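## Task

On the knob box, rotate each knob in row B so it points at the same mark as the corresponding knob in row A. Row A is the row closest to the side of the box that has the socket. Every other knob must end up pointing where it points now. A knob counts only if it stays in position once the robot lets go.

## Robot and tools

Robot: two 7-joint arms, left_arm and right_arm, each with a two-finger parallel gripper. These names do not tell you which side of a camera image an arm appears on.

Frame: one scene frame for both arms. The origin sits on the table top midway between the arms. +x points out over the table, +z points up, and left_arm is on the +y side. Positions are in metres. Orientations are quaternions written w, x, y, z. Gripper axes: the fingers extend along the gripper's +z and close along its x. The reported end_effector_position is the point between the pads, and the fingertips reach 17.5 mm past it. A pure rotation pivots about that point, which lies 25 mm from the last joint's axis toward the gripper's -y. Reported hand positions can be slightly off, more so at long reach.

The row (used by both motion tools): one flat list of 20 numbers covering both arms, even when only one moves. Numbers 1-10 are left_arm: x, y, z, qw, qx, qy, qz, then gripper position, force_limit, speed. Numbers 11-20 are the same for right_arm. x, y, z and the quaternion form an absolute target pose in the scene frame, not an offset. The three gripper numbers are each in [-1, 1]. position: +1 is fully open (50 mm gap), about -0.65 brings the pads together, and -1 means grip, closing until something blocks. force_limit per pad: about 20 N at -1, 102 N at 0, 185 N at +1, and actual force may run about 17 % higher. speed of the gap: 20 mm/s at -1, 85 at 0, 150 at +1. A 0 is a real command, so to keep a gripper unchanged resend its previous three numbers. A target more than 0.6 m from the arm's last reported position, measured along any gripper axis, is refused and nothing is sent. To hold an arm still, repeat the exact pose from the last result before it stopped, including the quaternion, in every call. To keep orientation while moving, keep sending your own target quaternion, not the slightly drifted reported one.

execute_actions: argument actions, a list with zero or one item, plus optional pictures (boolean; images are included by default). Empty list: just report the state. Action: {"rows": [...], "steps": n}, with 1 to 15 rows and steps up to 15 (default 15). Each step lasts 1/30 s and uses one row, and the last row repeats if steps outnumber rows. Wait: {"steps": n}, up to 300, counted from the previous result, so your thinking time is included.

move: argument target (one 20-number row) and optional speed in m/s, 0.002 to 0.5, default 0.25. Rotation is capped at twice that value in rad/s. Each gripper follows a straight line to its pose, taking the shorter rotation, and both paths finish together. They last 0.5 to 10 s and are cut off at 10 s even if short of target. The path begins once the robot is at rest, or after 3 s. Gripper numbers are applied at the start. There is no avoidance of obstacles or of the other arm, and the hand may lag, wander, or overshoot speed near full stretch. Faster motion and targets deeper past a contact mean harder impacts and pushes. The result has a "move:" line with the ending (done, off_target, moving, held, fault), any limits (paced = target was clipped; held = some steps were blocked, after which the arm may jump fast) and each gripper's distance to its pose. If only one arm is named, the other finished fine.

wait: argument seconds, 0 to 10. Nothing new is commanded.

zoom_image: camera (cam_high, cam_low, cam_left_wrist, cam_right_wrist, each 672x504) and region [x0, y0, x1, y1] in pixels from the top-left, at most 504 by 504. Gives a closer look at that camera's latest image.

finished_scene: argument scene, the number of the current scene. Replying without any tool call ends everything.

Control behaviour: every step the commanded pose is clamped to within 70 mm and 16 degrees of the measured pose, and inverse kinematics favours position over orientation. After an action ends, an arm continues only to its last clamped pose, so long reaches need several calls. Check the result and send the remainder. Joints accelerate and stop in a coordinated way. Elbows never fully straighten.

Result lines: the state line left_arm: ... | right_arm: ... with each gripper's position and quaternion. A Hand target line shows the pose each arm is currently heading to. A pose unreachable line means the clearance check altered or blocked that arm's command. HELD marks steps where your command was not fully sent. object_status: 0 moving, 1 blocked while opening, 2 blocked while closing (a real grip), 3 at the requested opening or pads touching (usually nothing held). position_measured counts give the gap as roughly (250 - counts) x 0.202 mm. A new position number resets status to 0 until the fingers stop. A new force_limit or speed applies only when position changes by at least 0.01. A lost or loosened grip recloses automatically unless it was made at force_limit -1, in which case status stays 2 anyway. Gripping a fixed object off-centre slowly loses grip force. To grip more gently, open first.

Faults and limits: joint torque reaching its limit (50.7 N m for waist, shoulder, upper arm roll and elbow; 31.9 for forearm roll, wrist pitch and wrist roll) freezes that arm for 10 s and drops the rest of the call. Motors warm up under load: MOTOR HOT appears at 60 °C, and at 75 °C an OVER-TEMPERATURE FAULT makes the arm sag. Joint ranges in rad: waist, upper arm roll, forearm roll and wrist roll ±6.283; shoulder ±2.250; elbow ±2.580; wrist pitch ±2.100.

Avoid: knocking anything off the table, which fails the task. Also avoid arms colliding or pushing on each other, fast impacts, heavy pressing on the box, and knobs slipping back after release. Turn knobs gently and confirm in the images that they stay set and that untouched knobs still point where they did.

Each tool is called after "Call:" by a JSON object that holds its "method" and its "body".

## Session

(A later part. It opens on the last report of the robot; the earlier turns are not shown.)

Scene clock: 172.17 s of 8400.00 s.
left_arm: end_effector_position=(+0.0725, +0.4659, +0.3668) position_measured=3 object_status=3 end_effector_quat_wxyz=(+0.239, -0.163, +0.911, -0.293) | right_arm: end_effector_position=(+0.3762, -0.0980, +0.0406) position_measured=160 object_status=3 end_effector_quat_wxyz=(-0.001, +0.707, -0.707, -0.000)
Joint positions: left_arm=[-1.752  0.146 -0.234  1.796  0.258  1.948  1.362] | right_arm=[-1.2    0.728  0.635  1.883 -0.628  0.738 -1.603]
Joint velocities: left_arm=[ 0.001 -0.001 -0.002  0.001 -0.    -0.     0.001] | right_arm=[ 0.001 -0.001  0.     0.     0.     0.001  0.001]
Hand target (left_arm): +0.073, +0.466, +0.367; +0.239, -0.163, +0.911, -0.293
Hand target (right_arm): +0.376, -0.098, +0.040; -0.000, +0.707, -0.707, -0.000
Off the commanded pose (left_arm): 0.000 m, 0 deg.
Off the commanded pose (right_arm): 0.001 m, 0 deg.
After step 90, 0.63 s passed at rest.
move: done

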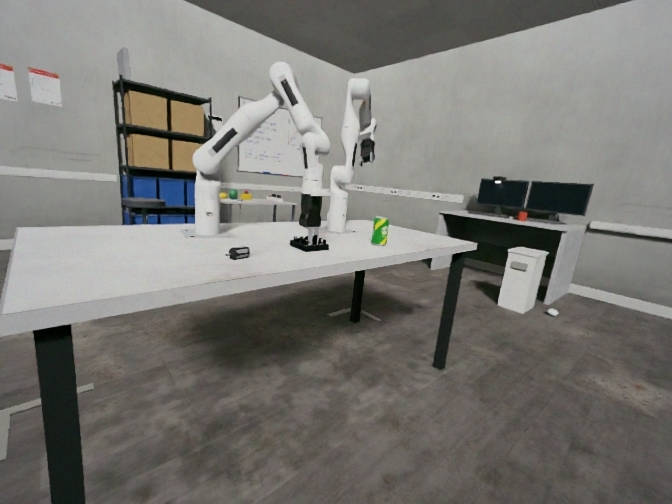

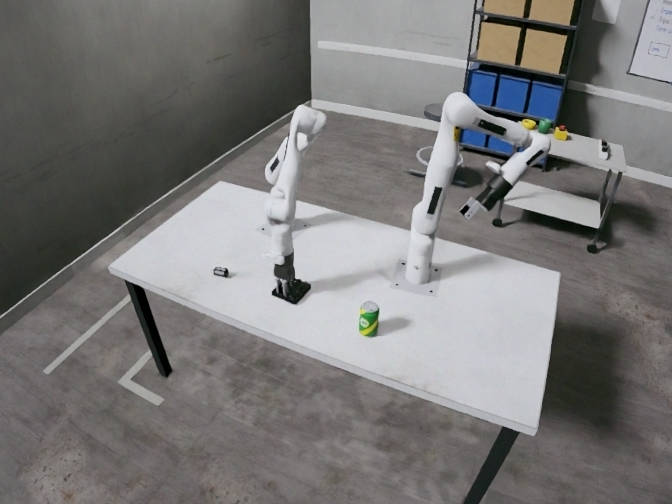

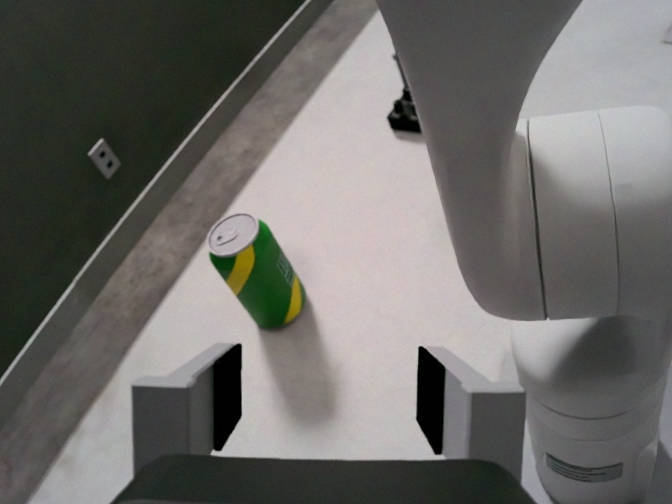

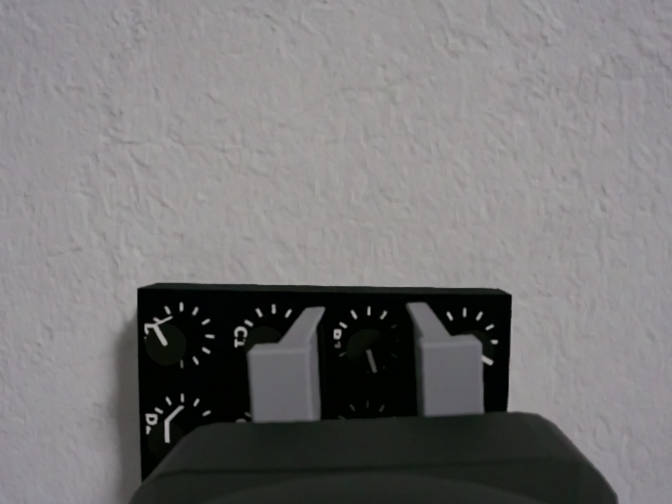

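Call:
{"method": "execute_actions", "body": {"actions": [{"rows":[[0.0725,0.4659,0.3668,0.239,-0.163,0.911,-0.293,1,0,0, 0.376,-0.0982,0.040,0,0.7071,-0.7071,0,-1,-0.9,-1]],"steps":15}], "pictures": false}}

Call:
{"method": "execute_actions", "body": {"actions": [{"steps":6}], "pictures": false}}

Call:
{"method": "move", "body": {"target": [0.0725,0.4659,0.3668,0.239,-0.163,0.911,-0.293,1,0,0, 0.3767,-0.099,0.040,0,0.9135,-0.4067,0,-1,-0.9,-1], "speed": 0.2}}

Call:
{"method": "execute_actions", "body": {"actions": [{"rows":[[0.0725,0.4659,0.3668,0.239,-0.163,0.911,-0.293,1,0,0, 0.3769,-0.0992,0.0405,0,0.9135,-0.4067,0,-0.15,-0.9,-0.5]],"steps":10}], "pictures": false}}

Call:
{"method": "move", "body": {"target": [0.0725,0.4659,0.3668,0.239,-0.163,0.911,-0.293,1,0,0, 0.3769,-0.0992,0.062,0,0.9135,-0.4067,0,-0.15,-0.9,-0.5], "speed": 0.05}}

Call:
{"method": "move", "body": {"target": [0.0725,0.4659,0.3668,0.239,-0.163,0.911,-0.293,1,0,0, 0.30,-0.09,0.13,0,0.7071,-0.7071,0,1,-0.9,0], "speed": 0.3}}

Call:
{"method": "zoom_image", "body": {"camera": "cam_right_wrist", "region": [200, 60, 500, 360]}}

Scene clock: 187.97 s of 8400.00 s.
left_arm: end_effector_position=(+0.0725, +0.4659, +0.3668) position_measured=3 object_status=3 end_effector_quat_wxyz=(+0.239, -0.163, +0.911, -0.293) | right_arm: end_effector_position=(+0.3765, -0.0983, +0.0406) position_measured=197 object_status=0 end_effector_quat_wxyz=(-0.001, +0.707, -0.707, +0.000)
Joint positions: left_arm=[-1.752  0.146 -0.234  1.796  0.258  1.948  1.362] | right_arm=[-1.2    0.728  0.635  1.883 -0.627  0.738 -1.603]
Joint velocities: left_arm=[-0.001 -0.001 -0.     0.    -0.     0.    -0.   ] | right_arm=[ 0.     0.001 -0.001  0.     0.001 -0.001 -0.   ]
Hand target (left_arm): +0.073, +0.466, +0.367; +0.239, -0.163, +0.911, -0.293
Hand target (right_arm): +0.376, -0.098, +0.040; +0.000, +0.707, -0.707, +0.000
Off the commanded pose (left_arm): 0.000 m, 0 deg.
Off the commanded pose (right_arm): 0.001 m, 0 deg.
Steps of this call (steps 1 to 90: nothing new was sent; then 12.30 s passed at rest; steps 91 to 105: all 15 steps of this action). Readings (end_effector_position | what the end effector reports):
91: left_arm (+0.0725, +0.4659, +0.3668) | right_arm (+0.3762, -0.0980, +0.0406) | left_arm position_measured=3 object_status=3 | right_arm position_measured=163 object_status=0
92: left_arm (+0.0725, +0.4659, +0.3668) | right_arm (+0.3763, -0.0981, +0.0406) | left_arm position_measured=3 object_status=3 | right_arm position_measured=166 object_status=0
94: left_arm (+0.0725, +0.4659, +0.3668) | right_arm (+0.3763, -0.0981, +0.0406) | left_arm position_measured=3 object_status=3 | right_arm position_measured=172 object_status=0
98: left_arm (+0.0725, +0.4659, +0.3668) | right_arm (+0.3764, -0.0982, +0.0406) | left_arm position_measured=3 object_status=3 | right_arm position_measured=186 object_status=0
105: the state above

Scene clock: 188.17 s of 8400.00 s.
left_arm: end_effector_position=(+0.0725, +0.4659, +0.3668) position_measured=3 object_status=3 end_effector_quat_wxyz=(+0.239, -0.163, +0.911, -0.293) | right_arm: end_effector_position=(+0.3765, -0.0983, +0.0406) position_measured=197 object_status=2 end_effector_quat_wxyz=(-0.001, +0.707, -0.707, +0.000)
Joint positions: left_arm=[-1.752  0.146 -0.234  1.796  0.258  1.948  1.362] | right_arm=[-1.2    0.728  0.635  1.883 -0.627  0.738 -1.603]
Joint velocities: left_arm=[-0.     0.     0.    -0.001 -0.001 -0.    -0.   ] | right_arm=[-0.    -0.     0.001 -0.    -0.002 -0.    -0.   ]
Hand target (left_arm): +0.073, +0.466, +0.367; +0.239, -0.163, +0.911, -0.293
Hand target (right_arm): +0.376, -0.098, +0.040; +0.000, +0.707, -0.707, +0.000
Off the commanded pose (left_arm): 0.000 m, 0 deg.
Off the commanded pose (right_arm): 0.001 m, 0 deg.
Steps of this call (steps 1 to 6: nothing new was sent). Readings (end_effector_position | what the end effector reports):
1: left_arm (+0.0725, +0.4659, +0.3668) | right_arm (+0.3765, -0.0983, +0.0406) | left_arm position_measured=3 object_status=3 | right_arm position_measured=197 object_status=0
2: left_arm (+0.0725, +0.4659, +0.3668) | right_arm (+0.3765, -0.0983, +0.0406) | left_arm position_measured=3 object_status=3 | right_arm position_measured=197 object_status=0
4: left_arm (+0.0725, +0.4659, +0.3668) | right_arm (+0.3765, -0.0983, +0.0406) | left_arm position_measured=3 object_status=3 | right_arm position_measured=197 object_status=2
6: the state above

Scene clock: 190.53 s of 8400.00 s.
left_arm: end_effector_position=(+0.0725, +0.4659, +0.3668) position_measured=3 object_status=3 end_effector_quat_wxyz=(+0.239, -0.163, +0.911, -0.293) | right_arm: end_effector_position=(+0.3768, -0.0990, +0.0405) position_measured=197 object_status=2 end_effector_quat_wxyz=(-0.000, +0.914, -0.407, +0.000)
Joint positions: left_arm=[-1.752  0.146 -0.234  1.796  0.258  1.948  1.362] | right_arm=[-1.033  0.673  0.432  1.888 -0.432  0.673 -1.005]
Joint velocities: left_arm=[-0.    -0.002  0.     0.    -0.001 -0.     0.   ] | right_arm=[ 0.002 -0.002  0.001 -0.    -0.002 -0.     0.002]
Hand target (left_arm): +0.073, +0.466, +0.367; +0.239, -0.163, +0.911, -0.293
Hand target (right_arm): +0.377, -0.099, +0.040; +0.000, +0.914, -0.407, -0.000
Off the commanded pose (left_arm): 0.000 m, 0 deg.
Off the commanded pose (right_arm): 0.001 m, 0 deg.
move: done

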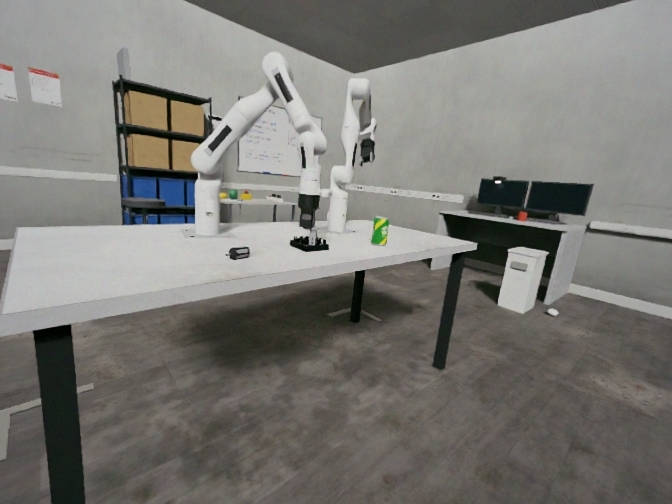

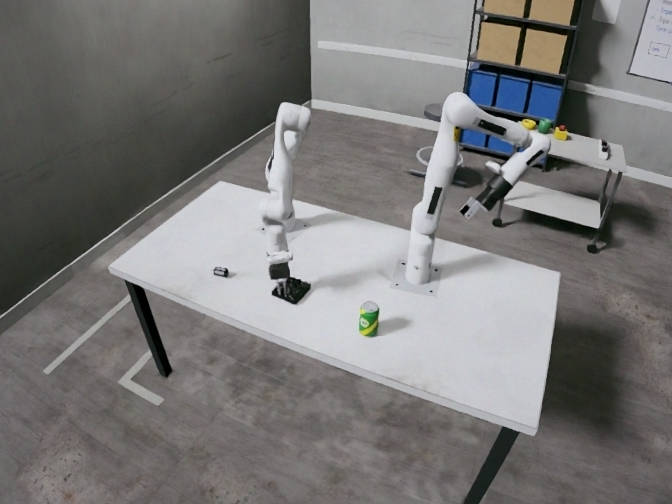

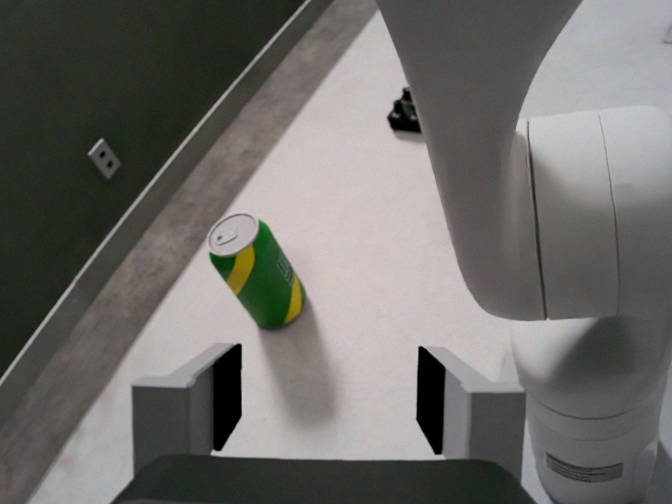

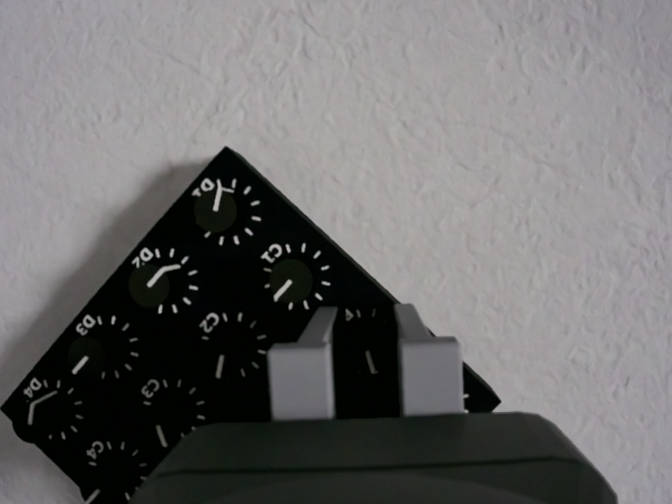

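Scene clock: 190.87 s of 8400.00 s.
left_arm: end_effector_position=(+0.0725, +0.4659, +0.3668) position_measured=3 object_status=3 end_effector_quat_wxyz=(+0.239, -0.163, +0.911, -0.293) | right_arm: end_effector_position=(+0.3769, -0.0991, +0.0406) position_measured=175 object_status=0 end_effector_quat_wxyz=(-0.000, +0.914, -0.407, +0.000)
Joint positions: left_arm=[-1.752  0.146 -0.234  1.796  0.258  1.948  1.362] | right_arm=[-1.032  0.673  0.432  1.887 -0.432  0.674 -1.004]
Joint velocities: left_arm=[-0.001 -0.001  0.001 -0.001  0.     0.     0.   ] | right_arm=[-0. -0. -0. -0. -0. -0.  0.]
Hand target (left_arm): +0.073, +0.466, +0.367; +0.239, -0.163, +0.911, -0.293
Hand target (right_arm): +0.377, -0.099, +0.041; -0.000, +0.914, -0.407, -0.000
Off the commanded pose (left_arm): 0.000 m, 0 deg.
Off the commanded pose (right_arm): 0.000 m, 0 deg.
Steps of this call (steps 1 to 10: all 10 steps of this action). Readings (end_effector_position | what the end effector reports):
1: left_arm (+0.0725, +0.4659, +0.3668) | right_arm (+0.3769, -0.0991, +0.0407) | left_arm position_measured=3 object_status=3 | right_arm position_measured=190 object_status=0
2: left_arm (+0.0725, +0.4659, +0.3668) | right_arm (+0.3770, -0.0991, +0.0409) | left_arm position_measured=3 object_status=3 | right_arm position_measured=182 object_status=0
4: left_arm (+0.0725, +0.4659, +0.3668) | right_arm (+0.3770, -0.0991, +0.0407) | left_arm position_measured=3 object_status=3 | right_arm position_measured=175 object_status=0
8: left_arm (+0.0725, +0.4659, +0.3668) | right_arm (+0.3769, -0.0991, +0.0406) | left_arm position_measured=3 object_status=3 | right_arm position_measured=175 object_status=0
10: the state above

Scene clock: 191.80 s of 8400.00 s.
left_arm: end_effector_position=(+0.0725, +0.4659, +0.3668) position_measured=3 object_status=3 end_effector_quat_wxyz=(+0.239, -0.163, +0.911, -0.293) | right_arm: end_effector_position=(+0.3769, -0.0994, +0.0619) position_measured=175 object_status=3 end_effector_quat_wxyz=(+0.000, +0.913, -0.407, -0.000)
Joint positions: left_arm=[-1.752  0.146 -0.234  1.796  0.258  1.948  1.362] | right_arm=[-1.051  0.634  0.46   1.871 -0.405  0.73  -1.027]
Joint velocities: left_arm=[-0.    -0.001  0.001  0.001  0.    -0.    -0.   ] | right_arm=[-0.002 -0.003 -0.001 -0.001  0.002 -0.    -0.001]
Hand target (left_arm): +0.073, +0.466, +0.367; +0.239, -0.163, +0.911, -0.293
Hand target (right_arm): +0.377, -0.099, +0.062; +0.000, +0.914, -0.407, -0.000
Off the commanded pose (left_arm): 0.000 m, 0 deg.
Off the commanded pose (right_arm): 0.000 m, 0 deg.
move: done

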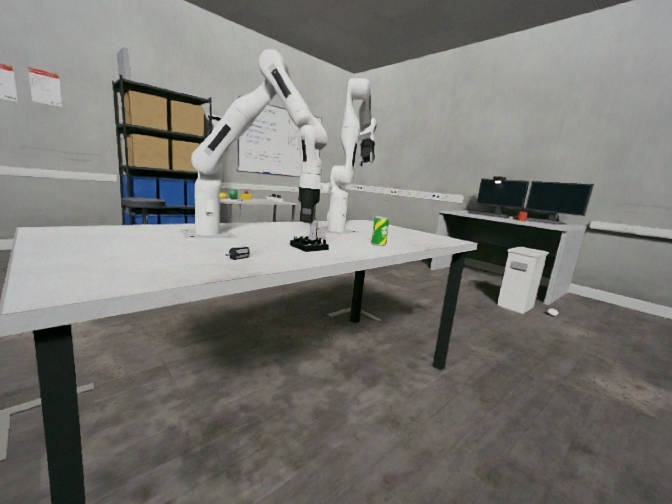

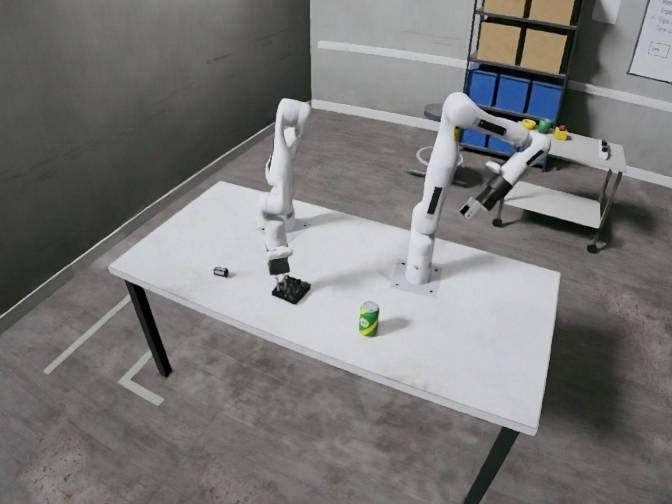

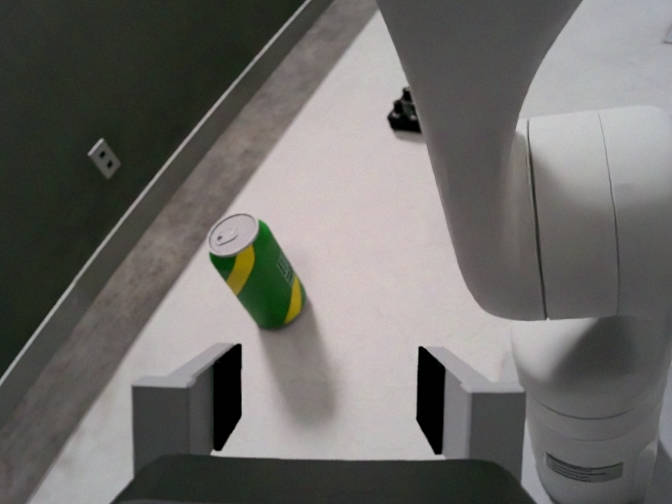

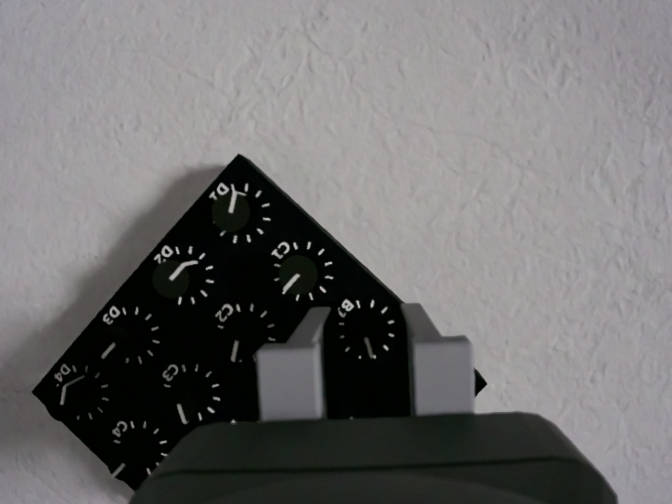

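Scene clock: 193.40 s of 8400.00 s.
left_arm: end_effector_position=(+0.0725, +0.4659, +0.3668) position_measured=3 object_status=3 end_effector_quat_wxyz=(+0.239, -0.163, +0.911, -0.293) | right_arm: end_effector_position=(+0.3004, -0.0906, +0.1300) position_measured=3 object_status=3 end_effector_quat_wxyz=(+0.000, +0.707, -0.708, +0.000)
Joint positions: left_arm=[-1.752  0.146 -0.234  1.796  0.258  1.948  1.362] | right_arm=[-1.47   0.462  0.768  1.98  -0.42   0.863 -1.874]
Joint velocities: left_arm=[ 0.    -0.    -0.     0.001  0.     0.    -0.   ] | right_arm=[-0.011 -0.006 -0.01  -0.     0.006 -0.001 -0.005]
Hand target (left_arm): +0.073, +0.466, +0.367; +0.239, -0.163, +0.911, -0.293
Hand target (right_arm): +0.300, -0.090, +0.130; -0.000, +0.707, -0.707, +0.000
Off the commanded pose (left_arm): 0.000 m, 0 deg.
Off the commanded pose (right_arm): 0.001 m, 0 deg.
move: done

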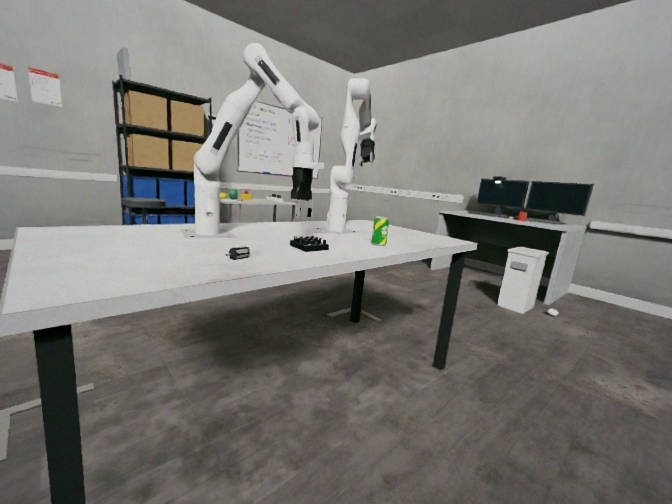

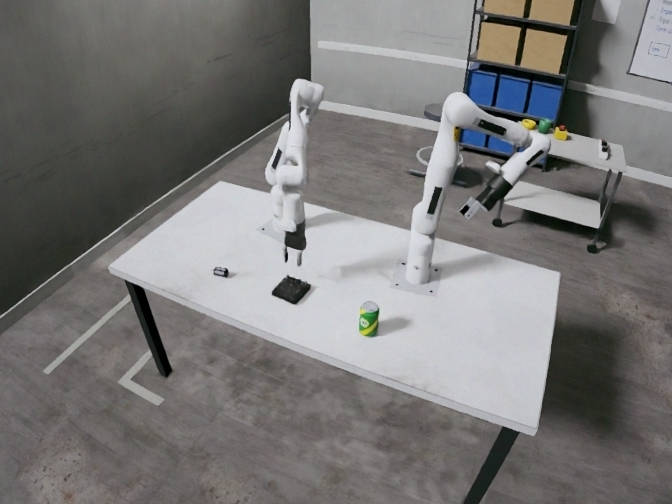

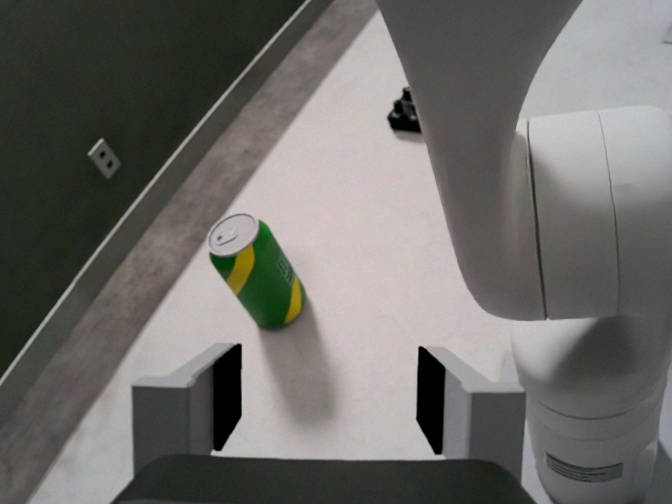

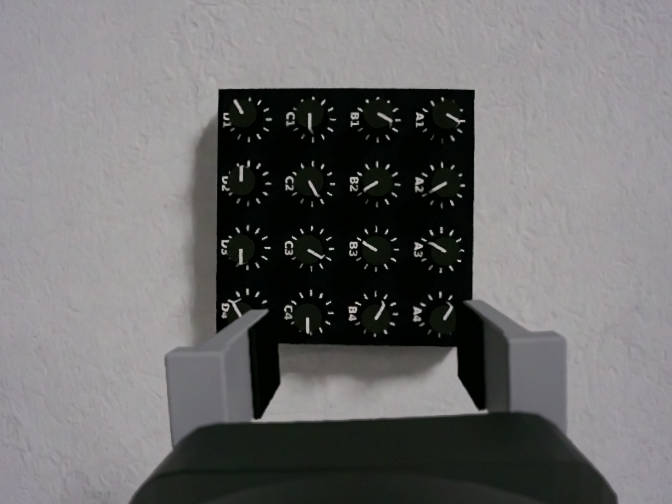

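Region (200, 60, 500, 360) of cam_right_wrist's 672x504 image, scaled by 1.680.

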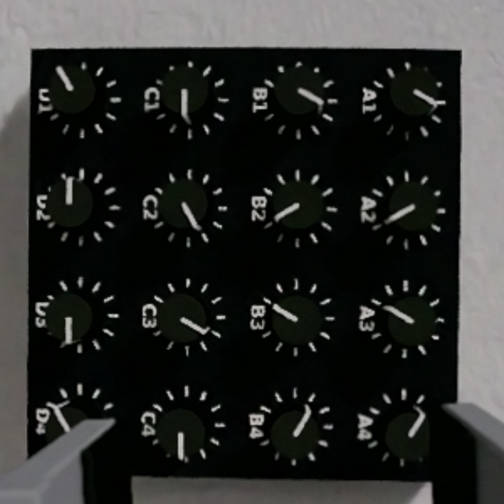

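Call:
{"method": "zoom_image", "body": {"camera": "cam_right_wrist", "region": [280, 85, 480, 285]}}

Region (280, 85, 480, 285) of cam_right_wrist's 672x504 image, scaled by 2.520.

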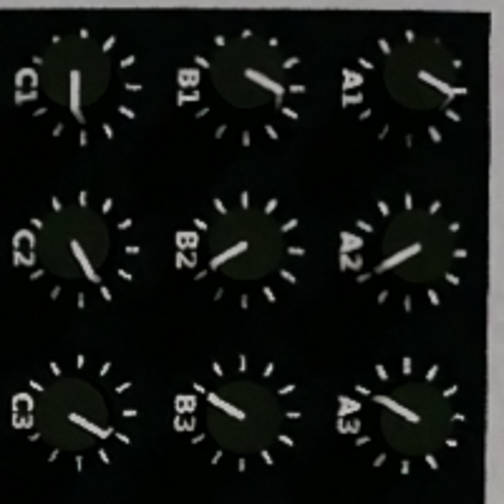

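Call:
{"method": "finished_scene", "body": {"scene": 2}}

The scene is finished: the task was done.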